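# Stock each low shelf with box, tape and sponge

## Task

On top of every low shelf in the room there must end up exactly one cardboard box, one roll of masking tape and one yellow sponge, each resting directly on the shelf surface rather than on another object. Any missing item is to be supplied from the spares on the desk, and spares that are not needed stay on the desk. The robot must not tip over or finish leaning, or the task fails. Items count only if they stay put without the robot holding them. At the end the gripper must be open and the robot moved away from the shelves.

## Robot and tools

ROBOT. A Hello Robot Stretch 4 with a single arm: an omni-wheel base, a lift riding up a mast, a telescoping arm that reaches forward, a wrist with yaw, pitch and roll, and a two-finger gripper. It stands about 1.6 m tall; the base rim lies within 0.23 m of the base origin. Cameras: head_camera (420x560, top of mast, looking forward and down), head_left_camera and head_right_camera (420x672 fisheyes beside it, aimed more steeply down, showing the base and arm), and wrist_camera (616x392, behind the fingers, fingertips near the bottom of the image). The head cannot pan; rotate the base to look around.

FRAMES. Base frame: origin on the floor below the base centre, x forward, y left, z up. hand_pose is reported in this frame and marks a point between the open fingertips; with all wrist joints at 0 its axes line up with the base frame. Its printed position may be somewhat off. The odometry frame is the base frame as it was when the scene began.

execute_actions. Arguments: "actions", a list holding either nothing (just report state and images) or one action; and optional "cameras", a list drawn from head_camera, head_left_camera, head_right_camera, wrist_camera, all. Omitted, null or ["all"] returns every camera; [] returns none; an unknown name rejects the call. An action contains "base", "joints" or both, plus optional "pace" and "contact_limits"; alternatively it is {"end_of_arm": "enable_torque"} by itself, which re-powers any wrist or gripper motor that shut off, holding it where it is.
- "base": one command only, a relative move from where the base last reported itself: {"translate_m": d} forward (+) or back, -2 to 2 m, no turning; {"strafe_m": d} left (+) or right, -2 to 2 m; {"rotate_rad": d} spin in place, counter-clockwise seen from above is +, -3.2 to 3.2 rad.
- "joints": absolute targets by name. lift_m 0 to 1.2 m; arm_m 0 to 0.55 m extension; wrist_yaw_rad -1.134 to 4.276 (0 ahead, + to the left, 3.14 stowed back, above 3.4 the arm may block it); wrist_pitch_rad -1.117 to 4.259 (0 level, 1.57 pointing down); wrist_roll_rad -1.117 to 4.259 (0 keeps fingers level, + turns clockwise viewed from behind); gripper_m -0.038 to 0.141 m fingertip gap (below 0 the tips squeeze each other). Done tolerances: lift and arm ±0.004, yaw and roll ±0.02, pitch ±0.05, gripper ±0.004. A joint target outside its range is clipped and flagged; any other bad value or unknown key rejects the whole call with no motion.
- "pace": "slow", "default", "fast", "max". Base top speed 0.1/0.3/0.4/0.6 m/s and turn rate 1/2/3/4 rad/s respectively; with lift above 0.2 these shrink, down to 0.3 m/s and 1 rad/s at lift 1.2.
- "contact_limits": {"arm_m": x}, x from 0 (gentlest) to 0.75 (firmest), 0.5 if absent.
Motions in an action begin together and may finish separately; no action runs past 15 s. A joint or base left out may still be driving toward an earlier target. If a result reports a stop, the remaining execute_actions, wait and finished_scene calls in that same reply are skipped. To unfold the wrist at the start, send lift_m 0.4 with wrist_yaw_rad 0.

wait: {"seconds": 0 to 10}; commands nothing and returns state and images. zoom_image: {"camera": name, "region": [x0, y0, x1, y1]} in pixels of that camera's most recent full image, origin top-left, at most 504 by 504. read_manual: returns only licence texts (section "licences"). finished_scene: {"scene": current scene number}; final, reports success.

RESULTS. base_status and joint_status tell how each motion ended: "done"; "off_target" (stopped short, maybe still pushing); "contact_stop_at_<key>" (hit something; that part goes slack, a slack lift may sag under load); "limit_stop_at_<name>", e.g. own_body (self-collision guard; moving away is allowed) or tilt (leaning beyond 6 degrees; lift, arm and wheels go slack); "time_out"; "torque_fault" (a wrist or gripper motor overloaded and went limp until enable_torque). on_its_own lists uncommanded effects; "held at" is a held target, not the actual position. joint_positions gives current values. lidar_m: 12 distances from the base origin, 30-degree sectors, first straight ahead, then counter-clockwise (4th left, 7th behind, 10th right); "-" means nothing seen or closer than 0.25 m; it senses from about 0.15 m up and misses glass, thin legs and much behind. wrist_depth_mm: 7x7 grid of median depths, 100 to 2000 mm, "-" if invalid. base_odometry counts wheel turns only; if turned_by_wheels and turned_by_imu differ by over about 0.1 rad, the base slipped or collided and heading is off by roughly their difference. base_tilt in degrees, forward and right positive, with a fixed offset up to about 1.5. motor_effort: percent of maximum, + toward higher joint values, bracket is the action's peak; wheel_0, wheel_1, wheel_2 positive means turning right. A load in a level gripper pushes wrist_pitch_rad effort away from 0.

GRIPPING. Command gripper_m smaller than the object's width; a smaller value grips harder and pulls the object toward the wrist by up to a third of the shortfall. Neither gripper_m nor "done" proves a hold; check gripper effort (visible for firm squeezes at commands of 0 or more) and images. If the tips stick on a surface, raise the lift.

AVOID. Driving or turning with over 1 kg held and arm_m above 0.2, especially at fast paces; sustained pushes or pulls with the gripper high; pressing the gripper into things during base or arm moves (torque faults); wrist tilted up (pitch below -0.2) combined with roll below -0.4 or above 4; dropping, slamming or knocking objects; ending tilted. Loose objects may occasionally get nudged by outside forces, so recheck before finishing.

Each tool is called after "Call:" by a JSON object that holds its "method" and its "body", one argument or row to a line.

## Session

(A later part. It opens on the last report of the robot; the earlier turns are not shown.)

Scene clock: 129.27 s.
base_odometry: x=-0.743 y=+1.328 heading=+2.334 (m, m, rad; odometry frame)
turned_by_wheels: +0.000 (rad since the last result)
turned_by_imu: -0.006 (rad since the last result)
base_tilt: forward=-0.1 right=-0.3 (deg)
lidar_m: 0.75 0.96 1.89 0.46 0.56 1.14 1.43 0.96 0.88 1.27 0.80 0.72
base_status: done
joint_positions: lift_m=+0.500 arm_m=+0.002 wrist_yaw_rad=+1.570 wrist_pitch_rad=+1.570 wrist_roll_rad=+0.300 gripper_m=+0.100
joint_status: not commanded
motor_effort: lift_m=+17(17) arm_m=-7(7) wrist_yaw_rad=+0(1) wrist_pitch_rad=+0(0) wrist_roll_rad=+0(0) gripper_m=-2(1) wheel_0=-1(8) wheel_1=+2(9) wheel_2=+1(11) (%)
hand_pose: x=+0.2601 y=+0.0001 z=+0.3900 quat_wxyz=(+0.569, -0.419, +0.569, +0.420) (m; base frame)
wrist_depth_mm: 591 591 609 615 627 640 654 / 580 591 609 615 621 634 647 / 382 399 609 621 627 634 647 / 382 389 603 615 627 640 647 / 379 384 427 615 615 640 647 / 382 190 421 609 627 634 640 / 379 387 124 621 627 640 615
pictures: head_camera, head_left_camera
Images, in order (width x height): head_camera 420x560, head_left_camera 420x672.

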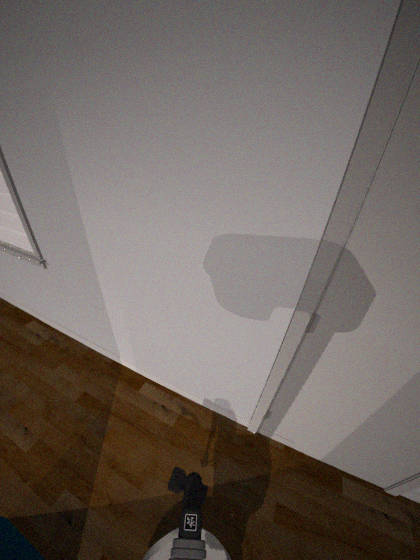

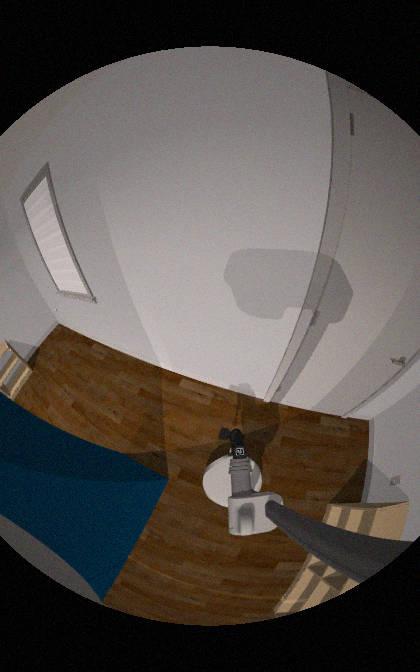

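Call:
{"method": "execute_actions", "body": {
  "actions": [
    {"base":{"rotate_rad":0.8},"pace":"fast"}
  ],
  "cameras": ["head_camera"]
}}

Call:
{"method": "execute_actions", "body": {
  "actions": [
    {"base":{"translate_m":0.75},"pace":"fast"}
  ],
  "cameras": ["head_camera","head_left_camera"]
}}

Scene clock: 135.27 s.
base_odometry: x=-0.743 y=+1.328 heading=+3.134 (m, m, rad; odometry frame)
turned_by_wheels: +0.800 (rad since the last result)
turned_by_imu: +0.799 (rad since the last result)
base_tilt: forward=-0.2 right=-0.2 (deg)
lidar_m: 1.28 0.48 0.48 0.74 2.15 1.11 0.89 0.87 0.94 0.72 0.73 0.83
base_status: done
joint_positions: lift_m=+0.500 arm_m=+0.002 wrist_yaw_rad=+1.570 wrist_pitch_rad=+1.570 wrist_roll_rad=+0.300 gripper_m=+0.100
joint_status: not commanded
motor_effort: lift_m=+18(18) arm_m=-7(7) wrist_yaw_rad=+0(1) wrist_pitch_rad=+0(0) wrist_roll_rad=+0(0) gripper_m=-1(3) wheel_0=+1(8) wheel_1=+0(6) wheel_2=+3(11) (%)
hand_pose: x=+0.2601 y=+0.0001 z=+0.3899 quat_wxyz=(+0.569, -0.419, +0.569, +0.420) (m; base frame)
wrist_depth_mm: 585 597 609 615 627 647 654 / 585 597 609 621 627 640 647 / 384 397 609 621 627 634 654 / 382 392 609 621 627 640 654 / 382 389 430 615 627 634 654 / 382 190 418 609 627 634 647 / 379 389 124 621 621 640 647
pictures: head_camera
Images, in order (width x height): head_camera 420x560.

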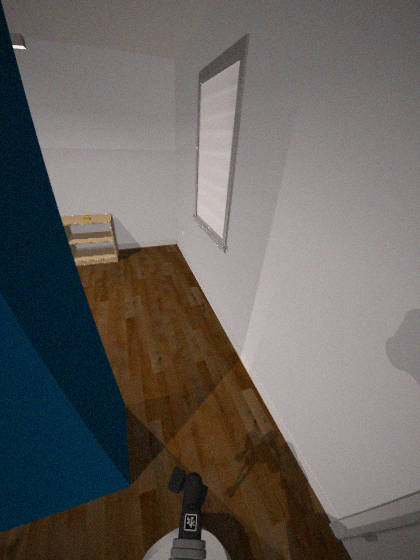

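Scene clock: 138.43 s.
base_odometry: x=-1.493 y=+1.333 heading=+3.134 (m, m, rad; odometry frame)
turned_by_wheels: +0.000 (rad since the last result)
turned_by_imu: -0.002 (rad since the last result)
base_tilt: forward=-0.2 right=-0.2 (deg)
lidar_m: 0.77 2.40 2.59 0.43 0.44 0.49 1.61 1.26 0.63 0.47 0.45 0.51
base_status: done
joint_positions: lift_m=+0.500 arm_m=+0.002 wrist_yaw_rad=+1.570 wrist_pitch_rad=+1.570 wrist_roll_rad=+0.300 gripper_m=+0.100
joint_status: not commanded
motor_effort: lift_m=+18(19) arm_m=-7(7) wrist_yaw_rad=+0(1) wrist_pitch_rad=+0(0) wrist_roll_rad=+1(0) gripper_m=+2(3) wheel_0=+0(7) wheel_1=+1(7) wheel_2=+0(13) (%)
hand_pose: x=+0.2601 y=+0.0001 z=+0.3899 quat_wxyz=(+0.569, -0.419, +0.569, +0.420) (m; base frame)
wrist_depth_mm: 585 591 609 615 627 640 654 / 585 597 615 621 634 640 647 / 382 399 609 615 634 634 647 / 382 389 603 615 634 640 654 / 384 389 430 615 627 640 654 / 382 190 421 615 627 634 647 / 379 387 124 615 621 634 554
pictures: head_camera, head_left_camera
Images, in order (width x height): head_camera 420x560, head_left_camera 420x672.

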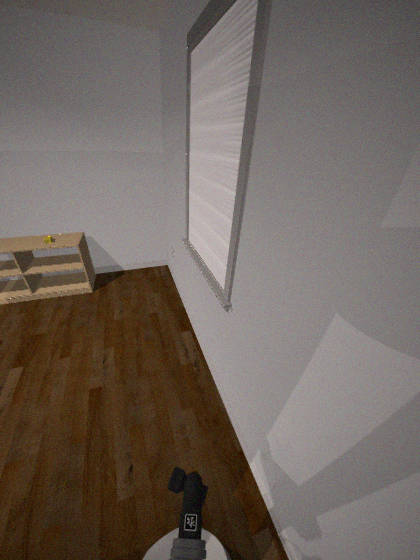

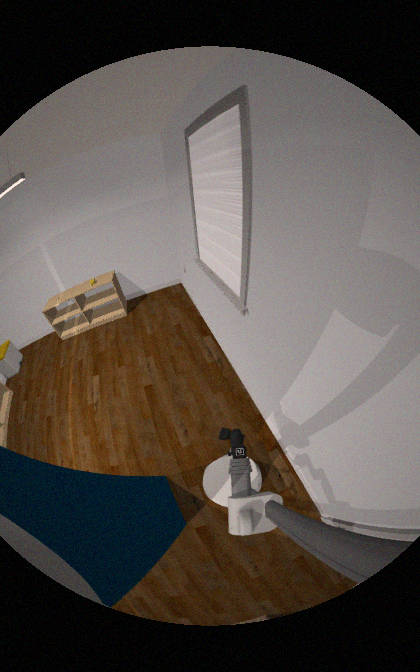

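Call:
{"method": "execute_actions", "body": {
  "actions": [
    {"base":{"rotate_rad":0.6},"pace":"fast"}
  ],
  "cameras": []
}}

Call:
{"method": "execute_actions", "body": {
  "actions": [
    {"base":{"translate_m":0.5},"pace":"fast"}
  ],
  "cameras": ["head_camera","head_left_camera"]
}}

Call:
{"method": "zoom_image", "body": {
  "camera": "head_left_camera",
  "region": [0, 220, 250, 470]
}}

Call:
{"method": "zoom_image", "body": {
  "camera": "head_camera",
  "region": [0, 180, 250, 330]
}}

Scene clock: 146.30 s.
base_odometry: x=-1.493 y=+1.333 heading=-2.549 (m, m, rad; odometry frame)
turned_by_wheels: +0.600 (rad since the last result)
turned_by_imu: +0.599 (rad since the last result)
base_tilt: forward=-0.4 right=-0.3 (deg)
lidar_m: 2.40 2.68 0.45 0.43 1.88 1.61 1.02 0.58 0.47 0.47 0.54 0.90
base_status: done
joint_positions: lift_m=+0.500 arm_m=+0.002 wrist_yaw_rad=+1.570 wrist_pitch_rad=+1.570 wrist_roll_rad=+0.300 gripper_m=+0.100
joint_status: not commanded
motor_effort: lift_m=+18(18) arm_m=-7(7) wrist_yaw_rad=+1(1) wrist_pitch_rad=+0(0) wrist_roll_rad=+0(1) gripper_m=-1(2) wheel_0=+1(7) wheel_1=+1(7) wheel_2=+0(5) (%)
hand_pose: x=+0.2601 y=+0.0001 z=+0.3899 quat_wxyz=(+0.569, -0.419, +0.569, +0.420) (m; base frame)
wrist_depth_mm: 591 597 603 615 627 640 654 / 585 597 603 621 627 647 654 / 382 399 603 615 634 647 647 / 382 392 603 615 627 640 647 / 382 387 430 615 627 640 647 / 382 189 421 615 627 640 654 / 379 389 124 615 621 640 647
pictures: none
No camera images: the call's "cameras" was empty. Leave "cameras" out to get every camera's image.

Scene clock: 148.83 s.
base_odometry: x=-1.908 y=+1.054 heading=-2.548 (m, m, rad; odometry frame)
turned_by_wheels: +0.000 (rad since the last result)
turned_by_imu: -0.001 (rad since the last result)
base_tilt: forward=-0.3 right=-0.2 (deg)
lidar_m: 1.91 2.10 2.74 0.60 0.44 0.66 1.34 0.69 0.56 0.57 0.63 0.99
base_status: done
joint_positions: lift_m=+0.500 arm_m=+0.002 wrist_yaw_rad=+1.570 wrist_pitch_rad=+1.570 wrist_roll_rad=+0.300 gripper_m=+0.100
joint_status: not commanded
motor_effort: lift_m=+18(18) arm_m=-7(7) wrist_yaw_rad=+0(1) wrist_pitch_rad=+0(0) wrist_roll_rad=+0(0) gripper_m=-1(3) wheel_0=+1(8) wheel_1=+0(6) wheel_2=+3(11) (%)
hand_pose: x=+0.2601 y=+0.0001 z=+0.3899 quat_wxyz=(+0.569, -0.419, +0.569, +0.420) (m; base frame)
wrist_depth_mm: 585 591 609 621 627 647 654 / 585 597 609 621 627 640 654 / 382 397 609 621 627 634 654 / 382 389 603 621 621 634 654 / 382 387 430 615 627 640 647 / 382 190 421 615 627 640 654 / 379 389 124 615 621 640 647
pictures: head_camera, head_left_camera
Images, in order (width x height): head_camera 420x560, head_left_camera 420x672.

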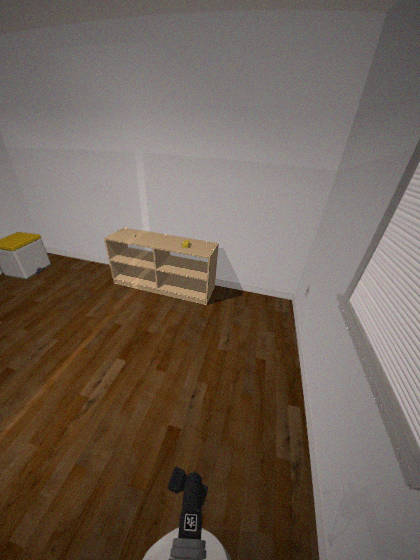

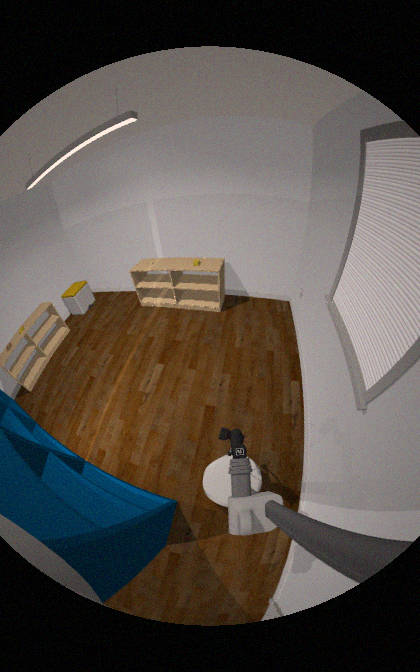

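Region (0, 220, 250, 470) of head_left_camera's 420x672 image, scaled by 2.016, with more detail than that image has.

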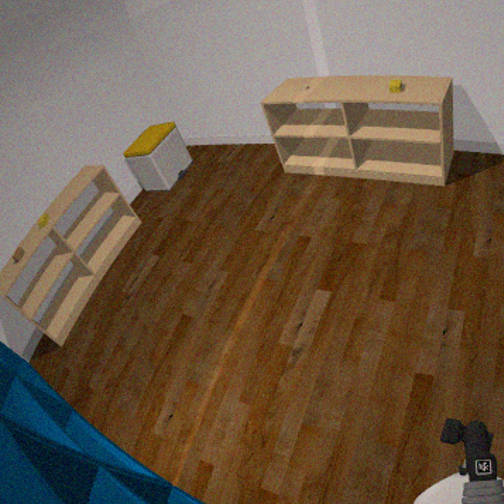

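Region (0, 180, 250, 330) of head_camera's 420x560 image, scaled by 2.016, with more detail than that image has; it fills the top 302 rows of this view, and the rest is white.

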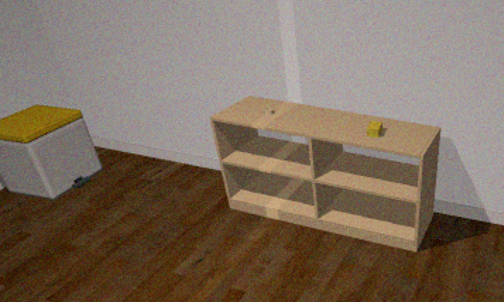

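Call:
{"method": "execute_actions", "body": {
  "actions": [
    {"base":{"rotate_rad":1.335},"joints":{"lift_m":0.45},"pace":"fast"}
  ],
  "cameras": ["head_camera","head_left_camera"]
}}

Call:
{"method": "zoom_image", "body": {
  "camera": "head_camera",
  "region": [200, 180, 400, 300]
}}

Scene clock: 162.20 s.
base_odometry: x=-1.908 y=+1.054 heading=-1.213 (m, m, rad; odometry frame)
turned_by_wheels: +1.335 (rad since the last result)
turned_by_imu: +1.333 (rad since the last result)
base_tilt: forward=+0.0 right=-0.3 (deg)
lidar_m: 1.19 0.44 0.50 2.05 0.82 0.61 0.56 0.59 0.79 1.91 1.95 2.91
base_status: done
joint_positions: lift_m=+0.450 arm_m=+0.002 wrist_yaw_rad=+1.570 wrist_pitch_rad=+1.570 wrist_roll_rad=+0.300 gripper_m=+0.100
joint_status: all done
motor_effort: lift_m=+18(18) arm_m=-7(7) wrist_yaw_rad=+0(0) wrist_pitch_rad=+0(0) wrist_roll_rad=+0(0) gripper_m=-2(4) wheel_0=+1(8) wheel_1=+0(8) wheel_2=+2(7) (%)
hand_pose: x=+0.2601 y=+0.0002 z=+0.3399 quat_wxyz=(+0.569, -0.419, +0.569, +0.420) (m; base frame)
wrist_depth_mm: 539 544 554 564 569 585 603 / 535 549 559 564 574 591 597 / 336 351 559 564 574 591 597 / 334 342 559 569 580 585 597 / 336 338 397 569 580 591 597 / 336 190 394 559 574 585 597 / 332 340 124 564 574 585 597
pictures: head_camera, head_left_camera
Images, in order (width x height): head_camera 420x560, head_left_camera 420x672.

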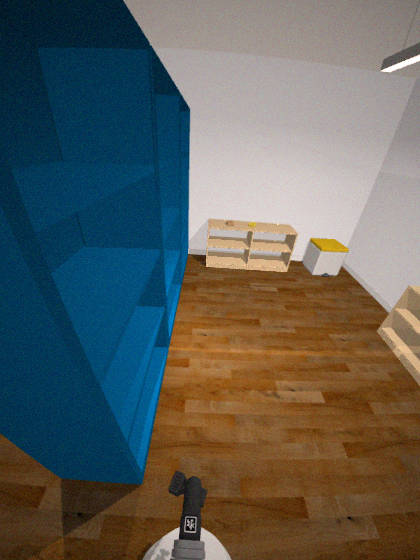

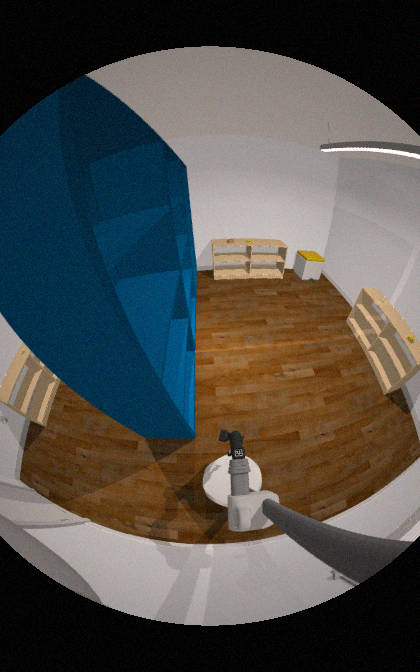

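Region (200, 180, 400, 300) of head_camera's 420x560 image, scaled by 2.520, with more detail than that image has; it fills the top 302 rows of this view, and the rest is white.

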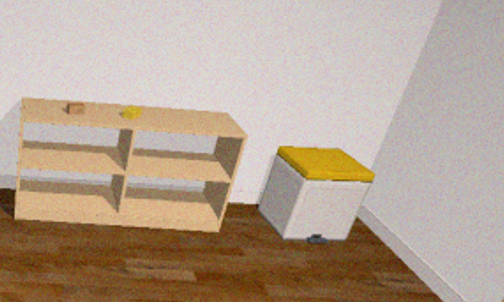

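Call:
{"method": "execute_actions", "body": {
  "actions": [
    {"base":{"translate_m":-0.1},"joints":{"wrist_yaw_rad":0,"wrist_roll_rad":0,"gripper_m":0.12},"pace":"fast"}
  ],
  "cameras": []
}}

Call:
{"method": "execute_actions", "body": {
  "actions": [
    {"base":{"strafe_m":1.45},"pace":"fast"}
  ],
  "cameras": []
}}

Call:
{"method": "execute_actions", "body": {
  "actions": [
    {"base":{"translate_m":2.0},"joints":{"lift_m":1.2},"pace":"fast"}
  ],
  "cameras": ["head_right_camera"]
}}

Call:
{"method": "execute_actions", "body": {
  "actions": [
    {"joints":{"arm_m":0.48},"pace":"fast"}
  ],
  "cameras": ["head_right_camera","wrist_camera"]
}}

Scene clock: 171.77 s.
base_odometry: x=-1.943 y=+1.147 heading=-1.213 (m, m, rad; odometry frame)
turned_by_wheels: +0.000 (rad since the last result)
turned_by_imu: +0.000 (rad since the last result)
base_tilt: forward=+0.0 right=-0.1 (deg)
lidar_m: 1.16 0.53 0.64 2.04 0.71 0.48 0.47 0.50 0.64 1.74 1.94 3.02
base_status: done
joint_positions: lift_m=+0.450 arm_m=+0.002 wrist_yaw_rad=+0.000 wrist_pitch_rad=+1.570 wrist_roll_rad=+0.000 gripper_m=+0.120
joint_status: all done
motor_effort: lift_m=+18(17) arm_m=-7(7) wrist_yaw_rad=-1(9) wrist_pitch_rad=+0(0) wrist_roll_rad=+0(2) gripper_m=+0(3) wheel_0=+0(7) wheel_1=+0(7) wheel_2=-1(12) (%)
hand_pose: x=+0.1729 y=-0.0874 z=+0.3399 quat_wxyz=(+0.707, +0.000, +0.707, +0.000) (m; base frame)
wrist_depth_mm: 539 544 559 569 580 591 597 / 544 544 559 569 574 591 603 / 539 544 554 569 574 597 603 / 539 544 554 569 574 580 597 / 342 342 347 569 574 585 597 / 334 338 345 353 574 585 603 / 334 342 126 353 574 585 597
pictures: none
No camera images: the call's "cameras" was empty. Leave "cameras" out to get every camera's image.

Scene clock: 176.53 s.
base_odometry: x=-0.585 y=+1.655 heading=-1.213 (m, m, rad; odometry frame)
turned_by_wheels: +0.000 (rad since the last result)
turned_by_imu: +0.003 (rad since the last result)
base_tilt: forward=-0.1 right=-0.4 (deg)
lidar_m: 2.38 0.92 0.67 0.98 0.70 0.52 0.48 0.51 0.72 1.90 0.82 0.99
base_status: done
joint_positions: lift_m=+0.450 arm_m=+0.002 wrist_yaw_rad=+0.000 wrist_pitch_rad=+1.570 wrist_roll_rad=+0.000 gripper_m=+0.120
joint_status: not commanded
motor_effort: lift_m=+18(18) arm_m=-7(7) wrist_yaw_rad=+0(0) wrist_pitch_rad=+0(1) wrist_roll_rad=+0(1) gripper_m=+1(1) wheel_0=+2(12) wheel_1=-1(10) wheel_2=+0(5) (%)
hand_pose: x=+0.1728 y=-0.0874 z=+0.3399 quat_wxyz=(+0.707, +0.000, +0.707, +0.000) (m; base frame)
wrist_depth_mm: 535 549 554 569 580 591 603 / 544 549 559 564 574 591 597 / 539 549 554 569 580 585 603 / 539 544 549 564 580 597 603 / 342 342 347 569 574 585 597 / 336 338 345 353 574 585 603 / 334 340 126 353 574 597 597
pictures: none
No camera images: the call's "cameras" was empty. Leave "cameras" out to get every camera's image.

Scene clock: 182.80 s.
base_odometry: x=+0.116 y=-0.219 heading=-1.213 (m, m, rad; odometry frame)
turned_by_wheels: +0.000 (rad since the last result)
turned_by_imu: -0.006 (rad since the last result)
base_tilt: forward=+0.0 right=-0.2 (deg)
lidar_m: 0.40 0.43 0.58 1.03 0.78 0.88 2.49 0.98 0.68 0.65 0.63 0.45
base_status: done
joint_positions: lift_m=+1.200 arm_m=+0.002 wrist_yaw_rad=+0.000 wrist_pitch_rad=+1.570 wrist_roll_rad=+0.000 gripper_m=+0.120
joint_status: all done
motor_effort: lift_m=+23(22) arm_m=-7(7) wrist_yaw_rad=+0(0) wrist_pitch_rad=+0(0) wrist_roll_rad=+0(0) gripper_m=-1(1) wheel_0=-1(7) wheel_1=+2(7) wheel_2=+1(16) (%)
hand_pose: x=+0.1728 y=-0.0874 z=+1.0895 quat_wxyz=(+0.707, +0.000, +0.707, +0.000) (m; base frame)
wrist_depth_mm: 1255 1255 1281 1336 1281 384 387 / 1255 1255 1308 1308 1308 1118 798 / 1255 1229 1281 1308 1336 1078 778 / 1229 1255 1281 1308 1336 1042 788 / 1205 1281 1098 1308 1336 1008 741 / 1229 1060 1078 1281 1229 960 707 / 1229 1255 126 1281 1281 917 683
pictures: head_right_camera
Images, in order (width x height): head_right_camera 420x672.

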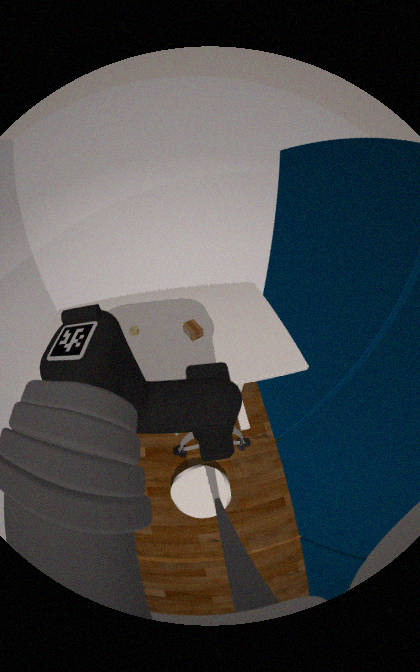

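Scene clock: 184.87 s.
base_odometry: x=+0.116 y=-0.219 heading=-1.213 (m, m, rad; odometry frame)
turned_by_wheels: +0.000 (rad since the last result)
turned_by_imu: +0.000 (rad since the last result)
base_tilt: forward=+0.0 right=-0.3 (deg)
lidar_m: 0.39 0.44 0.55 1.04 0.81 0.91 2.51 0.97 0.68 0.62 0.64 0.44
base_status: not commanded
joint_positions: lift_m=+1.200 arm_m=+0.479 wrist_yaw_rad=+0.000 wrist_pitch_rad=+1.570 wrist_roll_rad=+0.000 gripper_m=+0.120
joint_status: all done
motor_effort: lift_m=+22(22) arm_m=+7(6) wrist_yaw_rad=+0(1) wrist_pitch_rad=+0(0) wrist_roll_rad=+1(0) gripper_m=-2(1) wheel_0=-1(1) wheel_1=+1(1) wheel_2=+0(1) (%)
hand_pose: x=+0.6499 y=-0.0874 z=+1.0895 quat_wxyz=(+0.707, +0.000, +0.707, +0.000) (m; base frame)
wrist_depth_mm: 347 353 357 366 370 377 387 / 345 353 355 366 373 379 387 / 347 351 310 366 373 379 384 / 347 353 355 364 373 379 387 / 347 351 357 364 370 379 387 / 345 349 359 366 370 377 384 / 343 353 126 366 368 379 384
pictures: head_right_camera, wrist_camera
camera_calibration (this result's frames):
wrist_camera: T_world_to_cam=[[0.146651, -0.986683, 0.0703565, -0.279424], [-0.989183, -0.146515, 0.00712115, 0.680468], [0.00328195, -0.0706397, -0.997496, 1.30798], [0, 0, 0, 1]] pos_world=[0.709792, -0.0836087, 1.31952]
Images, in order (width x height): head_right_camera 420x672, wrist_camera 616x392.

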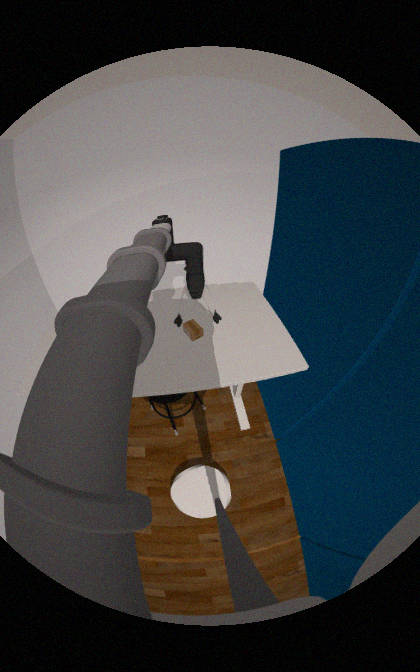

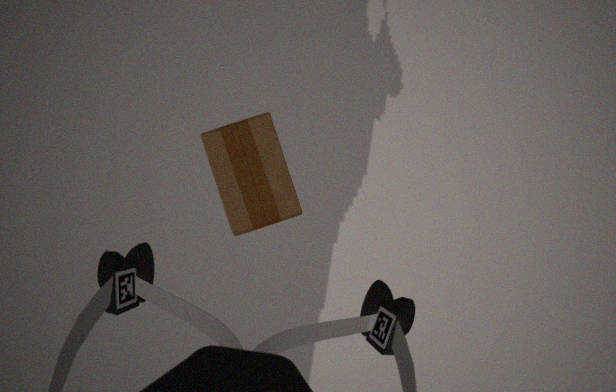

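Call:
{"method": "execute_actions", "body": {
  "actions": [
    {"joints":{"arm_m":0.49,"wrist_yaw_rad":0.73,"wrist_roll_rad":0.29,"lift_m":1.155,"gripper_m":0.11}}
  ],
  "cameras": ["wrist_camera"]
}}

Scene clock: 195.43 s.
base_odometry: x=+0.116 y=-0.219 heading=-1.213 (m, m, rad; odometry frame)
turned_by_wheels: +0.000 (rad since the last result)
turned_by_imu: +0.000 (rad since the last result)
base_tilt: forward=+0.0 right=-0.3 (deg)
lidar_m: 0.40 0.40 0.57 1.04 0.78 0.89 2.48 0.97 0.67 0.63 0.64 0.42
base_status: not commanded
joint_positions: lift_m=+1.155 arm_m=+0.489 wrist_yaw_rad=+0.730 wrist_pitch_rad=+1.570 wrist_roll_rad=+0.290 gripper_m=+0.110
joint_status: all done
motor_effort: lift_m=+17(21) arm_m=+7(7) wrist_yaw_rad=+2(6) wrist_pitch_rad=+0(0) wrist_roll_rad=+1(5) gripper_m=+2(7) wheel_0=-1(1) wheel_1=+1(1) wheel_2=+0(0) (%)
hand_pose: x=+0.7181 y=-0.0650 z=+1.0450 quat_wxyz=(+0.690, -0.154, +0.690, +0.154) (m; base frame)
wrist_depth_mm: 304 309 314 319 324 332 336 / 304 307 314 320 325 330 336 / 304 309 314 320 325 332 338 / 304 309 314 320 327 330 338 / 304 307 310 270 325 330 338 / 304 309 267 270 322 332 336 / 301 309 125 320 324 332 336
pictures: wrist_camera
camera_calibration (this result's frames):
wrist_camera: T_world_to_cam=[[0.552662, -0.830451, 0.0701152, -0.545321], [-0.832764, -0.55358, 0.0073671, 0.612421], [0.0326964, -0.0624609, -0.997512, 1.24437], [0, 0, 0, 1]] pos_world=[0.770694, -0.0361132, 1.275]
Images, in order (width x height): wrist_camera 616x392.

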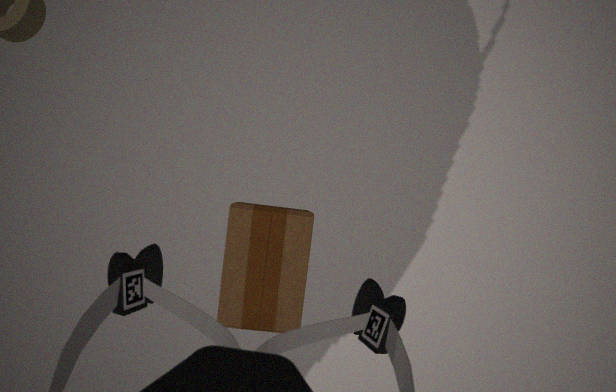

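Call:
{"method": "execute_actions", "body": {
  "actions": [
    {"joints":{"lift_m":1.097,"arm_m":0.497},"pace":"slow"}
  ],
  "cameras": []
}}

Call:
{"method": "execute_actions", "body": {
  "actions": [
    {"joints":{"gripper_m":0.02}}
  ],
  "cameras": []
}}

Call:
{"method": "execute_actions", "body": {
  "actions": [
    {"joints":{"lift_m":1.13}}
  ],
  "cameras": ["wrist_camera"]
}}

Scene clock: 203.93 s.
base_odometry: x=+0.116 y=-0.219 heading=-1.213 (m, m, rad; odometry frame)
turned_by_wheels: +0.000 (rad since the last result)
turned_by_imu: +0.000 (rad since the last result)
base_tilt: forward=+0.0 right=-0.3 (deg)
lidar_m: 0.40 0.42 0.55 1.04 0.79 0.89 2.48 0.97 0.68 0.64 0.65 0.44
base_status: not commanded
joint_positions: lift_m=+1.097 arm_m=+0.496 wrist_yaw_rad=+0.730 wrist_pitch_rad=+1.570 wrist_roll_rad=+0.290 gripper_m=+0.110
joint_status: all done
motor_effort: lift_m=+17(18) arm_m=+8(7) wrist_yaw_rad=+2(2) wrist_pitch_rad=+0(0) wrist_roll_rad=+1(1) gripper_m=-4(5) wheel_0=-1(1) wheel_1=+1(1) wheel_2=+1(0) (%)
hand_pose: x=+0.7250 y=-0.0650 z=+0.9870 quat_wxyz=(+0.690, -0.154, +0.690, +0.154) (m; base frame)
wrist_depth_mm: 249 253 256 263 267 271 276 / 249 253 257 262 267 272 277 / 249 253 258 262 266 272 276 / 249 253 256 263 267 272 276 / 249 252 209 212 267 272 276 / 249 252 209 212 265 272 276 / 248 253 125 262 265 273 277
pictures: none
No camera images: the call's "cameras" was empty. Leave "cameras" out to get every camera's image.

Scene clock: 205.67 s.
base_odometry: x=+0.116 y=-0.219 heading=-1.213 (m, m, rad; odometry frame)
turned_by_wheels: +0.000 (rad since the last result)
turned_by_imu: +0.000 (rad since the last result)
base_tilt: forward=+0.0 right=-0.2 (deg)
lidar_m: 0.41 0.42 0.54 1.04 0.78 0.90 2.49 0.96 0.68 0.64 0.64 0.44
base_status: not commanded
joint_positions: lift_m=+1.097 arm_m=+0.496 wrist_yaw_rad=+0.730 wrist_pitch_rad=+1.570 wrist_roll_rad=+0.290 gripper_m=+0.020
joint_status: all done
motor_effort: lift_m=+16(17) arm_m=+7(7) wrist_yaw_rad=+1(2) wrist_pitch_rad=+0(0) wrist_roll_rad=+2(2) gripper_m=-19(23) wheel_0=-1(1) wheel_1=+1(1) wheel_2=+0(0) (%)
hand_pose: x=+0.7250 y=-0.0650 z=+0.9870 quat_wxyz=(+0.690, -0.154, +0.690, +0.154) (m; base frame)
wrist_depth_mm: 248 252 257 262 267 271 274 / 248 252 256 262 267 272 274 / 249 252 257 262 266 272 276 / 249 253 257 262 266 272 276 / 249 251 197 201 266 271 276 / 248 181 197 200 266 272 277 / 248 253 121 199 264 272 277
pictures: none
No camera images: the call's "cameras" was empty. Leave "cameras" out to get every camera's image.

Scene clock: 206.60 s.
base_odometry: x=+0.116 y=-0.219 heading=-1.213 (m, m, rad; odometry frame)
turned_by_wheels: +0.000 (rad since the last result)
turned_by_imu: +0.000 (rad since the last result)
base_tilt: forward=+0.1 right=-0.4 (deg)
lidar_m: 0.39 0.41 0.53 1.05 0.79 0.91 2.51 0.99 0.69 0.63 0.63 0.44
base_status: not commanded
joint_positions: lift_m=+1.130 arm_m=+0.496 wrist_yaw_rad=+0.730 wrist_pitch_rad=+1.570 wrist_roll_rad=+0.290 gripper_m=+0.020
joint_status: all done
motor_effort: lift_m=+23(24) arm_m=+8(7) wrist_yaw_rad=+1(1) wrist_pitch_rad=+0(0) wrist_roll_rad=+1(1) gripper_m=-22(19) wheel_0=-1(1) wheel_1=+2(1) wheel_2=+0(1) (%)
hand_pose: x=+0.7250 y=-0.0650 z=+1.0194 quat_wxyz=(+0.690, -0.154, +0.690, +0.154) (m; base frame)
wrist_depth_mm: 279 283 289 293 298 303 307 / 279 283 290 294 301 306 309 / 278 283 290 294 298 306 309 / 279 285 289 294 300 304 310 / 279 285 197 201 301 304 312 / 278 181 196 200 298 306 309 / 279 285 121 200 298 304 310
pictures: wrist_camera
camera_calibration (this result's frames):
wrist_camera: T_world_to_cam=[[0.552732, -0.830404, 0.0701152, -0.547421], [-0.832717, -0.55365, 0.0073671, 0.618371], [0.0327016, -0.0624582, -0.997512, 1.21867], [0, 0, 0, 1]] pos_world=[0.777653, -0.0361037, 1.24946]
Images, in order (width x height): wrist_camera 616x392.

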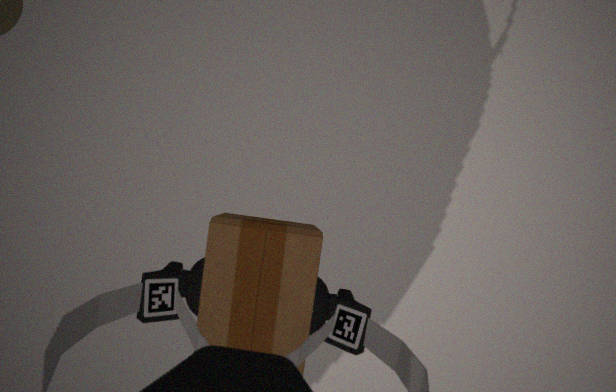

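Call:
{"method": "execute_actions", "body": {
  "actions": [
    {"base":{"translate_m":-2.0},"joints":{"arm_m":0,"wrist_yaw_rad":0,"wrist_roll_rad":0},"pace":"fast"}
  ],
  "cameras": []
}}

Call:
{"method": "execute_actions", "body": {
  "actions": [
    {"base":{"rotate_rad":-1.57},"joints":{"lift_m":0.6},"pace":"fast"}
  ],
  "cameras": ["head_camera"]
}}

Call:
{"method": "execute_actions", "body": {
  "actions": [
    {"base":{"translate_m":1.5},"pace":"fast"}
  ],
  "cameras": ["head_camera"]
}}

Scene clock: 220.40 s.
base_odometry: x=-0.584 y=+1.655 heading=-1.213 (m, m, rad; odometry frame)
turned_by_wheels: +0.000 (rad since the last result)
turned_by_imu: +0.006 (rad since the last result)
base_tilt: forward=+0.1 right=-0.2 (deg)
lidar_m: 2.40 0.88 0.66 0.98 0.66 0.50 0.47 0.50 0.76 1.89 0.83 0.97
base_status: done
joint_positions: lift_m=+1.130 arm_m=+0.002 wrist_yaw_rad=+0.000 wrist_pitch_rad=+1.570 wrist_roll_rad=+0.000 gripper_m=+0.020
joint_status: all done
motor_effort: lift_m=+23(23) arm_m=-7(8) wrist_yaw_rad=+1(9) wrist_pitch_rad=+0(2) wrist_roll_rad=+0(1) gripper_m=-20(19) wheel_0=+0(5) wheel_1=-1(6) wheel_2=+0(5) (%)
hand_pose: x=+0.1728 y=-0.0874 z=+1.0195 quat_wxyz=(+0.707, +0.000, +0.707, +0.000) (m; base frame)
wrist_depth_mm: 1098 1182 1205 1255 1281 1281 931 / 1118 1205 1205 1229 1281 1255 891 / 1160 1205 1205 1255 1255 1229 904 / 1205 1205 1229 1255 1255 1281 1336 / 1182 1229 198 200 1255 1281 1336 / 1182 181 197 199 1229 1281 1308 / 1182 1182 121 199 1281 1308 1308
pictures: none
No camera images: the call's "cameras" was empty. Leave "cameras" out to get every camera's image.

Scene clock: 222.97 s.
base_odometry: x=-0.584 y=+1.655 heading=-2.783 (m, m, rad; odometry frame)
turned_by_wheels: -1.569 (rad since the last result)
turned_by_imu: -1.566 (rad since the last result)
base_tilt: forward=+0.0 right=-0.3 (deg)
lidar_m: 1.89 0.85 0.99 2.40 0.88 0.68 0.97 0.72 0.52 0.48 0.49 0.72
base_status: done
joint_positions: lift_m=+0.600 arm_m=+0.002 wrist_yaw_rad=+0.000 wrist_pitch_rad=+1.570 wrist_roll_rad=+0.000 gripper_m=+0.020
joint_status: all done
motor_effort: lift_m=+18(22) arm_m=-7(7) wrist_yaw_rad=+0(1) wrist_pitch_rad=+0(0) wrist_roll_rad=+0(1) gripper_m=-21(20) wheel_0=+3(6) wheel_1=+4(8) wheel_2=+2(5) (%)
hand_pose: x=+0.1729 y=-0.0874 z=+0.4899 quat_wxyz=(+0.707, +0.000, +0.707, +0.000) (m; base frame)
wrist_depth_mm: 676 691 707 715 723 750 654 / 676 691 715 707 723 741 621 / 683 691 707 723 732 732 609 / 683 691 707 715 723 750 591 / 683 484 197 200 732 723 544 / 480 181 197 199 732 715 525 / 477 484 121 198 723 683 512
pictures: head_camera
Images, in order (width x height): head_camera 420x560.

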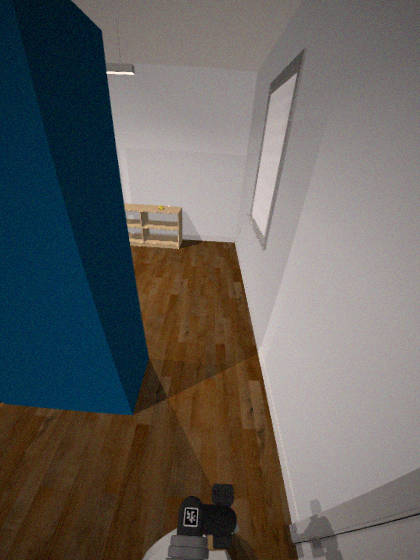

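Scene clock: 228.00 s.
base_odometry: x=-1.988 y=+1.128 heading=-2.783 (m, m, rad; odometry frame)
turned_by_wheels: +0.000 (rad since the last result)
turned_by_imu: -0.004 (rad since the last result)
base_tilt: forward=-0.2 right=-0.3 (deg)
lidar_m: 1.71 1.87 2.99 1.37 0.56 0.63 2.13 0.73 0.49 0.46 0.46 0.62
base_status: done
joint_positions: lift_m=+0.600 arm_m=+0.002 wrist_yaw_rad=+0.000 wrist_pitch_rad=+1.570 wrist_roll_rad=+0.000 gripper_m=+0.020
joint_status: not commanded
motor_effort: lift_m=+18(18) arm_m=-7(7) wrist_yaw_rad=+1(1) wrist_pitch_rad=+0(0) wrist_roll_rad=+0(0) gripper_m=-17(22) wheel_0=-1(6) wheel_1=+0(7) wheel_2=+1(9) (%)
hand_pose: x=+0.1729 y=-0.0874 z=+0.4899 quat_wxyz=(+0.707, +0.000, +0.707, +0.000) (m; base frame)
wrist_depth_mm: 683 691 707 715 741 741 585 / 676 683 707 715 723 741 564 / 683 691 715 723 732 741 549 / 683 691 707 723 732 707 535 / 676 488 198 200 732 676 521 / 480 180 197 199 732 654 500 / 477 488 121 199 723 640 488
pictures: head_camera
Images, in order (width x height): head_camera 420x560.

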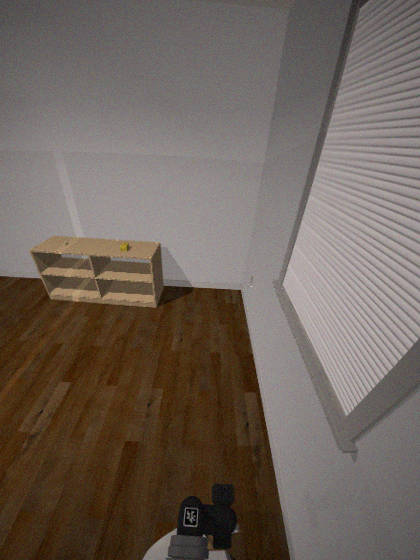

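Call:
{"method": "execute_actions", "body": {
  "actions": [
    {"base":{"rotate_rad":0.55},"pace":"fast"}
  ],
  "cameras": []
}}

Call:
{"method": "execute_actions", "body": {
  "actions": [
    {"base":{"translate_m":1.65},"joints":{"lift_m":0.86,"arm_m":0.45},"pace":"fast"}
  ]
}}

Scene clock: 236.17 s.
base_odometry: x=-1.988 y=+1.128 heading=-2.233 (m, m, rad; odometry frame)
turned_by_wheels: +0.550 (rad since the last result)
turned_by_imu: +0.549 (rad since the last result)
base_tilt: forward=-0.1 right=-0.2 (deg)
lidar_m: 1.89 2.99 1.22 0.52 0.67 1.95 0.69 0.50 0.46 0.47 0.63 1.92
base_status: done
joint_positions: lift_m=+0.600 arm_m=+0.002 wrist_yaw_rad=+0.000 wrist_pitch_rad=+1.570 wrist_roll_rad=+0.000 gripper_m=+0.020
joint_status: not commanded
motor_effort: lift_m=+17(17) arm_m=-7(7) wrist_yaw_rad=+0(0) wrist_pitch_rad=+0(1) wrist_roll_rad=+0(0) gripper_m=-18(20) wheel_0=+0(7) wheel_1=-1(8) wheel_2=-1(9) (%)
hand_pose: x=+0.1729 y=-0.0874 z=+0.4899 quat_wxyz=(+0.707, +0.000, +0.707, +0.000) (m; base frame)
wrist_depth_mm: 683 691 699 723 732 750 750 / 676 691 707 715 723 741 750 / 676 691 707 715 732 741 768 / 668 683 707 715 723 741 750 / 683 488 198 201 723 741 759 / 480 181 197 199 723 741 668 / 477 484 121 198 723 715 609
pictures: none
No camera images: the call's "cameras" was empty. Leave "cameras" out to get every camera's image.

Scene clock: 241.57 s.
base_odometry: x=-3.002 y=-0.174 heading=-2.233 (m, m, rad; odometry frame)
turned_by_wheels: +0.000 (rad since the last result)
turned_by_imu: -0.004 (rad since the last result)
base_tilt: forward=+0.0 right=-0.2 (deg)
lidar_m: 0.37 0.57 1.97 2.11 1.81 1.71 1.88 1.33 1.28 1.16 0.39 0.39
base_status: done
joint_positions: lift_m=+0.860 arm_m=+0.449 wrist_yaw_rad=+0.000 wrist_pitch_rad=+1.570 wrist_roll_rad=+0.000 gripper_m=+0.020
joint_status: all done
motor_effort: lift_m=+23(26) arm_m=+7(8) wrist_yaw_rad=+0(2) wrist_pitch_rad=+1(1) wrist_roll_rad=+1(0) gripper_m=-19(21) wheel_0=-1(7) wheel_1=+0(7) wheel_2=+1(17) (%)
hand_pose: x=+0.6199 y=-0.0874 z=+0.7495 quat_wxyz=(+0.707, +0.000, +0.707, +0.000) (m; base frame)
wrist_depth_mm: 347 353 357 364 357 273 234 / 345 351 357 362 407 325 267 / 345 353 359 366 373 410 325 / 345 351 357 366 373 379 399 / 347 351 197 200 370 379 455 / 347 181 196 199 370 379 387 / 931 353 121 198 368 379 387
pictures: head_camera, head_left_camera, head_right_camera, wrist_camera
camera_calibration (this result's frames):
wrist_camera: T_world_to_cam=[[0.146626, -0.986687, 0.0703518, -0.251086], [-0.989187, -0.146488, 0.00715204, 0.653221], [0.00324885, -0.0706398, -0.997497, 0.968923], [0, 0, 0, 1]] pos_world=[0.679825, -0.0836104, 0.97949]
Images, in order (width x height): head_camera 420x560, head_left_camera 420x672, head_right_camera 420x672, wrist_camera 616x392.

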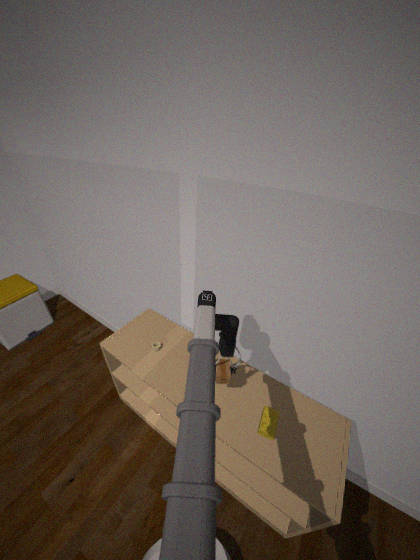

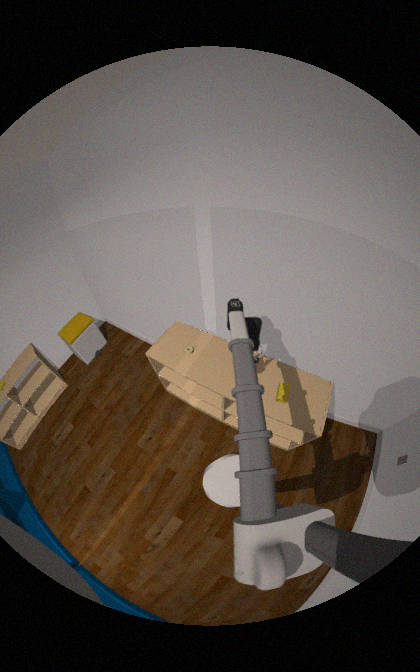

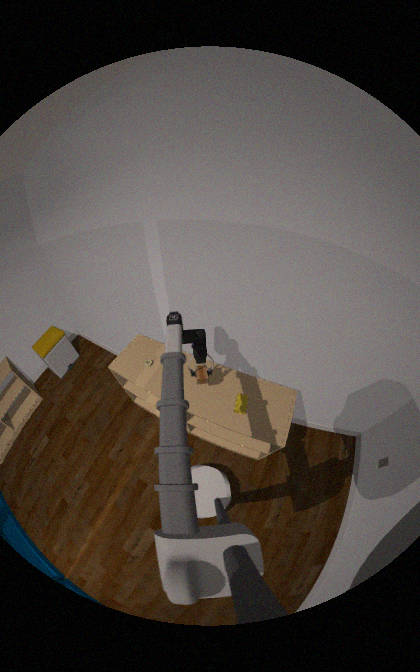

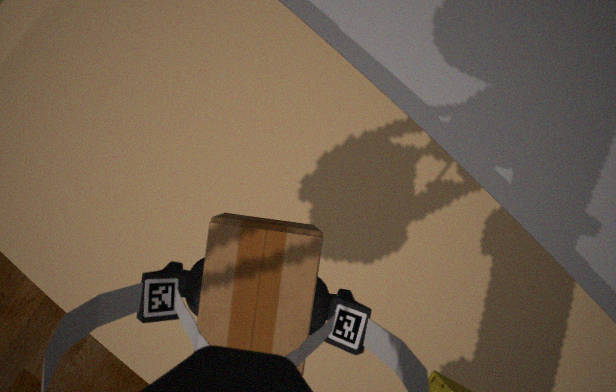

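Call:
{"method": "execute_actions", "body": {
  "actions": [
    {"joints":{"lift_m":0.757,"arm_m":0.43},"pace":"slow"}
  ],
  "cameras": []
}}

Call:
{"method": "execute_actions", "body": {
  "actions": [
    {"joints":{"gripper_m":0.09}}
  ],
  "cameras": []
}}

Call:
{"method": "execute_actions", "body": {
  "actions": [
    {"joints":{"lift_m":0.84}}
  ],
  "cameras": ["wrist_camera"]
}}

Call:
{"method": "execute_actions", "body": {
  "actions": [
    {"base":{"rotate_rad":1.3},"joints":{"arm_m":0.0},"pace":"fast"}
  ],
  "cameras": ["head_camera","head_right_camera"]
}}

Call:
{"method": "zoom_image", "body": {
  "camera": "head_camera",
  "region": [100, 190, 300, 310]
}}

Scene clock: 253.37 s.
base_odometry: x=-3.002 y=-0.174 heading=-2.233 (m, m, rad; odometry frame)
turned_by_wheels: +0.000 (rad since the last result)
turned_by_imu: +0.000 (rad since the last result)
base_tilt: forward=+0.1 right=-0.1 (deg)
lidar_m: 0.40 0.59 1.98 2.11 1.79 1.72 1.89 1.34 1.28 1.19 0.41 0.39
base_status: not commanded
joint_positions: lift_m=+0.757 arm_m=+0.431 wrist_yaw_rad=+0.000 wrist_pitch_rad=+1.570 wrist_roll_rad=+0.000 gripper_m=+0.020
joint_status: all done
motor_effort: lift_m=+17(24) arm_m=-8(8) wrist_yaw_rad=+0(0) wrist_pitch_rad=+0(0) wrist_roll_rad=+0(1) gripper_m=-23(23) wheel_0=-1(1) wheel_1=+0(0) wheel_2=+1(1) (%)
hand_pose: x=+0.6025 y=-0.0874 z=+0.6470 quat_wxyz=(+0.707, +0.000, +0.707, +0.000) (m; base frame)
wrist_depth_mm: 249 252 257 262 267 294 252 / 249 253 257 262 267 300 290 / 248 253 257 262 267 272 336 / 250 252 257 263 266 272 276 / 249 254 197 200 267 273 277 / 248 181 197 200 267 273 277 / 249 253 121 199 265 272 277
pictures: none
No camera images: the call's "cameras" was empty. Leave "cameras" out to get every camera's image.

Scene clock: 254.87 s.
base_odometry: x=-3.002 y=-0.174 heading=-2.233 (m, m, rad; odometry frame)
turned_by_wheels: +0.000 (rad since the last result)
turned_by_imu: +0.000 (rad since the last result)
base_tilt: forward=-0.1 right=-0.2 (deg)
lidar_m: 0.41 0.60 1.97 2.10 1.83 1.72 1.88 1.33 1.29 1.18 0.40 0.38
base_status: not commanded
joint_positions: lift_m=+0.757 arm_m=+0.431 wrist_yaw_rad=+0.000 wrist_pitch_rad=+1.570 wrist_roll_rad=+0.000 gripper_m=+0.090
joint_status: all done
motor_effort: lift_m=+17(17) arm_m=-7(7) wrist_yaw_rad=+0(1) wrist_pitch_rad=+1(1) wrist_roll_rad=+0(0) gripper_m=-2(18) wheel_0=-1(1) wheel_1=+0(0) wheel_2=+1(1) (%)
hand_pose: x=+0.6025 y=-0.0874 z=+0.6470 quat_wxyz=(+0.707, +0.000, +0.707, +0.000) (m; base frame)
wrist_depth_mm: 249 253 257 262 266 294 252 / 249 253 258 262 267 301 289 / 249 254 257 262 268 272 336 / 249 254 257 263 268 272 277 / 249 252 211 213 267 272 278 / 249 210 210 212 267 272 277 / 248 253 123 263 266 273 277
pictures: none
No camera images: the call's "cameras" was empty. Leave "cameras" out to get every camera's image.

Scene clock: 256.20 s.
base_odometry: x=-3.002 y=-0.174 heading=-2.233 (m, m, rad; odometry frame)
turned_by_wheels: +0.000 (rad since the last result)
turned_by_imu: +0.000 (rad since the last result)
base_tilt: forward=+0.0 right=-0.3 (deg)
lidar_m: 0.40 0.57 1.99 2.13 1.80 1.73 1.89 1.34 1.30 1.15 0.42 0.38
base_status: not commanded
joint_positions: lift_m=+0.840 arm_m=+0.431 wrist_yaw_rad=+0.000 wrist_pitch_rad=+1.570 wrist_roll_rad=+0.000 gripper_m=+0.090
joint_status: all done
motor_effort: lift_m=+23(25) arm_m=-7(8) wrist_yaw_rad=-1(0) wrist_pitch_rad=+1(1) wrist_roll_rad=+1(1) gripper_m=-4(3) wheel_0=-1(1) wheel_1=+0(0) wheel_2=+1(1) (%)
hand_pose: x=+0.6025 y=-0.0874 z=+0.7295 quat_wxyz=(+0.707, +0.000, +0.707, +0.000) (m; base frame)
wrist_depth_mm: 327 332 338 343 379 296 252 / 327 332 340 345 351 351 289 / 327 334 338 345 351 402 351 / 329 332 338 345 351 355 421 / 329 330 336 345 351 359 366 / 904 211 293 296 351 359 364 / 904 334 124 343 351 357 364
pictures: wrist_camera
camera_calibration (this result's frames):
wrist_camera: T_world_to_cam=[[0.14662, -0.986688, 0.0703452, -0.247112], [-0.989188, -0.146478, 0.00719674, 0.636058], [0.00320313, -0.0706398, -0.997497, 0.949072], [0, 0, 0, 1]] pos_world=[0.662373, -0.0836109, 0.959502]
Images, in order (width x height): wrist_camera 616x392.

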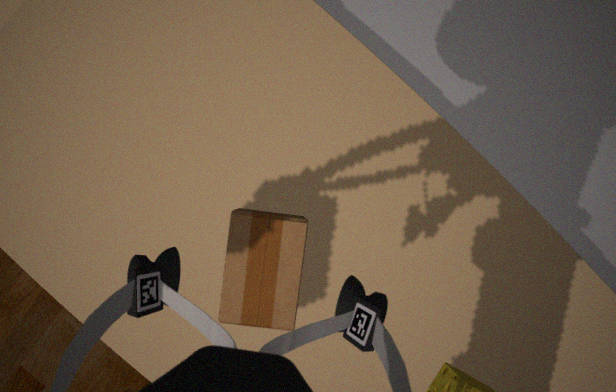

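Scene clock: 258.17 s.
base_odometry: x=-3.002 y=-0.174 heading=-0.933 (m, m, rad; odometry frame)
turned_by_wheels: +1.300 (rad since the last result)
turned_by_imu: +1.298 (rad since the last result)
base_tilt: forward=+0.0 right=-0.2 (deg)
lidar_m: 2.06 2.04 1.72 1.73 1.49 1.26 1.29 0.46 0.39 0.37 0.46 0.83
base_status: done
joint_positions: lift_m=+0.840 arm_m=+0.002 wrist_yaw_rad=+0.000 wrist_pitch_rad=+1.570 wrist_roll_rad=+0.000 gripper_m=+0.090
joint_status: all done
motor_effort: lift_m=+22(23) arm_m=-7(7) wrist_yaw_rad=+0(1) wrist_pitch_rad=-1(0) wrist_roll_rad=+0(0) gripper_m=-4(1) wheel_0=-1(5) wheel_1=-2(8) wheel_2=-2(9) (%)
hand_pose: x=+0.1728 y=-0.0874 z=+0.7295 quat_wxyz=(+0.707, +0.000, +0.707, +0.000) (m; base frame)
wrist_depth_mm: 917 917 931 960 976 1008 878 / 904 904 931 960 976 991 917 / 904 917 931 960 976 931 647 / 904 917 931 946 976 917 647 / 904 715 732 960 960 741 647 / 917 209 723 741 904 640 640 / 904 904 124 976 891 640 647
pictures: head_camera, head_right_camera
Images, in order (width x height): head_camera 420x560, head_right_camera 420x672.

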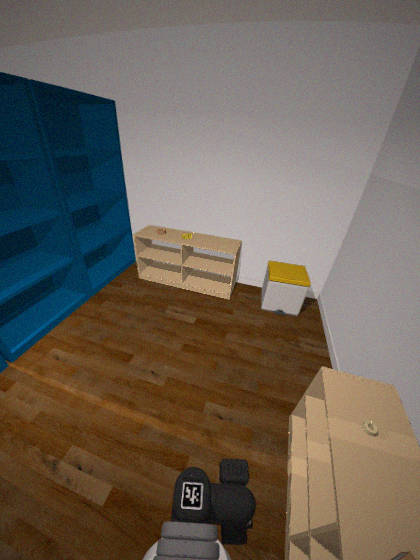

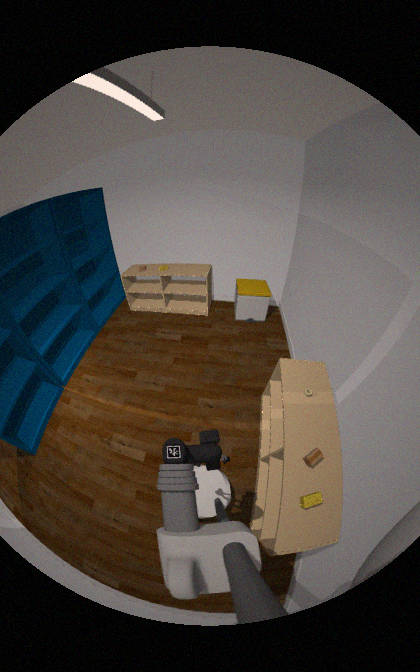

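Region (100, 190, 300, 310) of head_camera's 420x560 image, scaled by 2.520, with more detail than that image has; it fills the top 302 rows of this view, and the rest is white.

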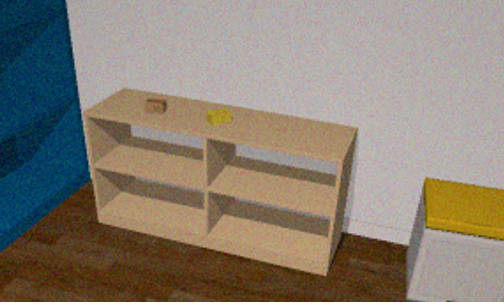

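Call:
{"method": "zoom_image", "body": {
  "camera": "head_camera",
  "region": [130, 215, 250, 265]
}}

Region (130, 215, 250, 265) of head_camera's 420x560 image, scaled by 4.200, with more detail than that image has; it fills the top 210 rows of this view, and the rest is white.

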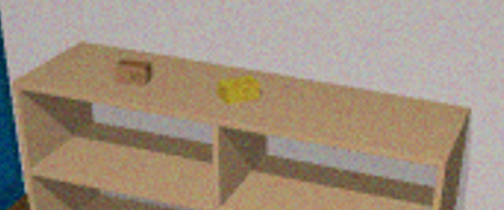

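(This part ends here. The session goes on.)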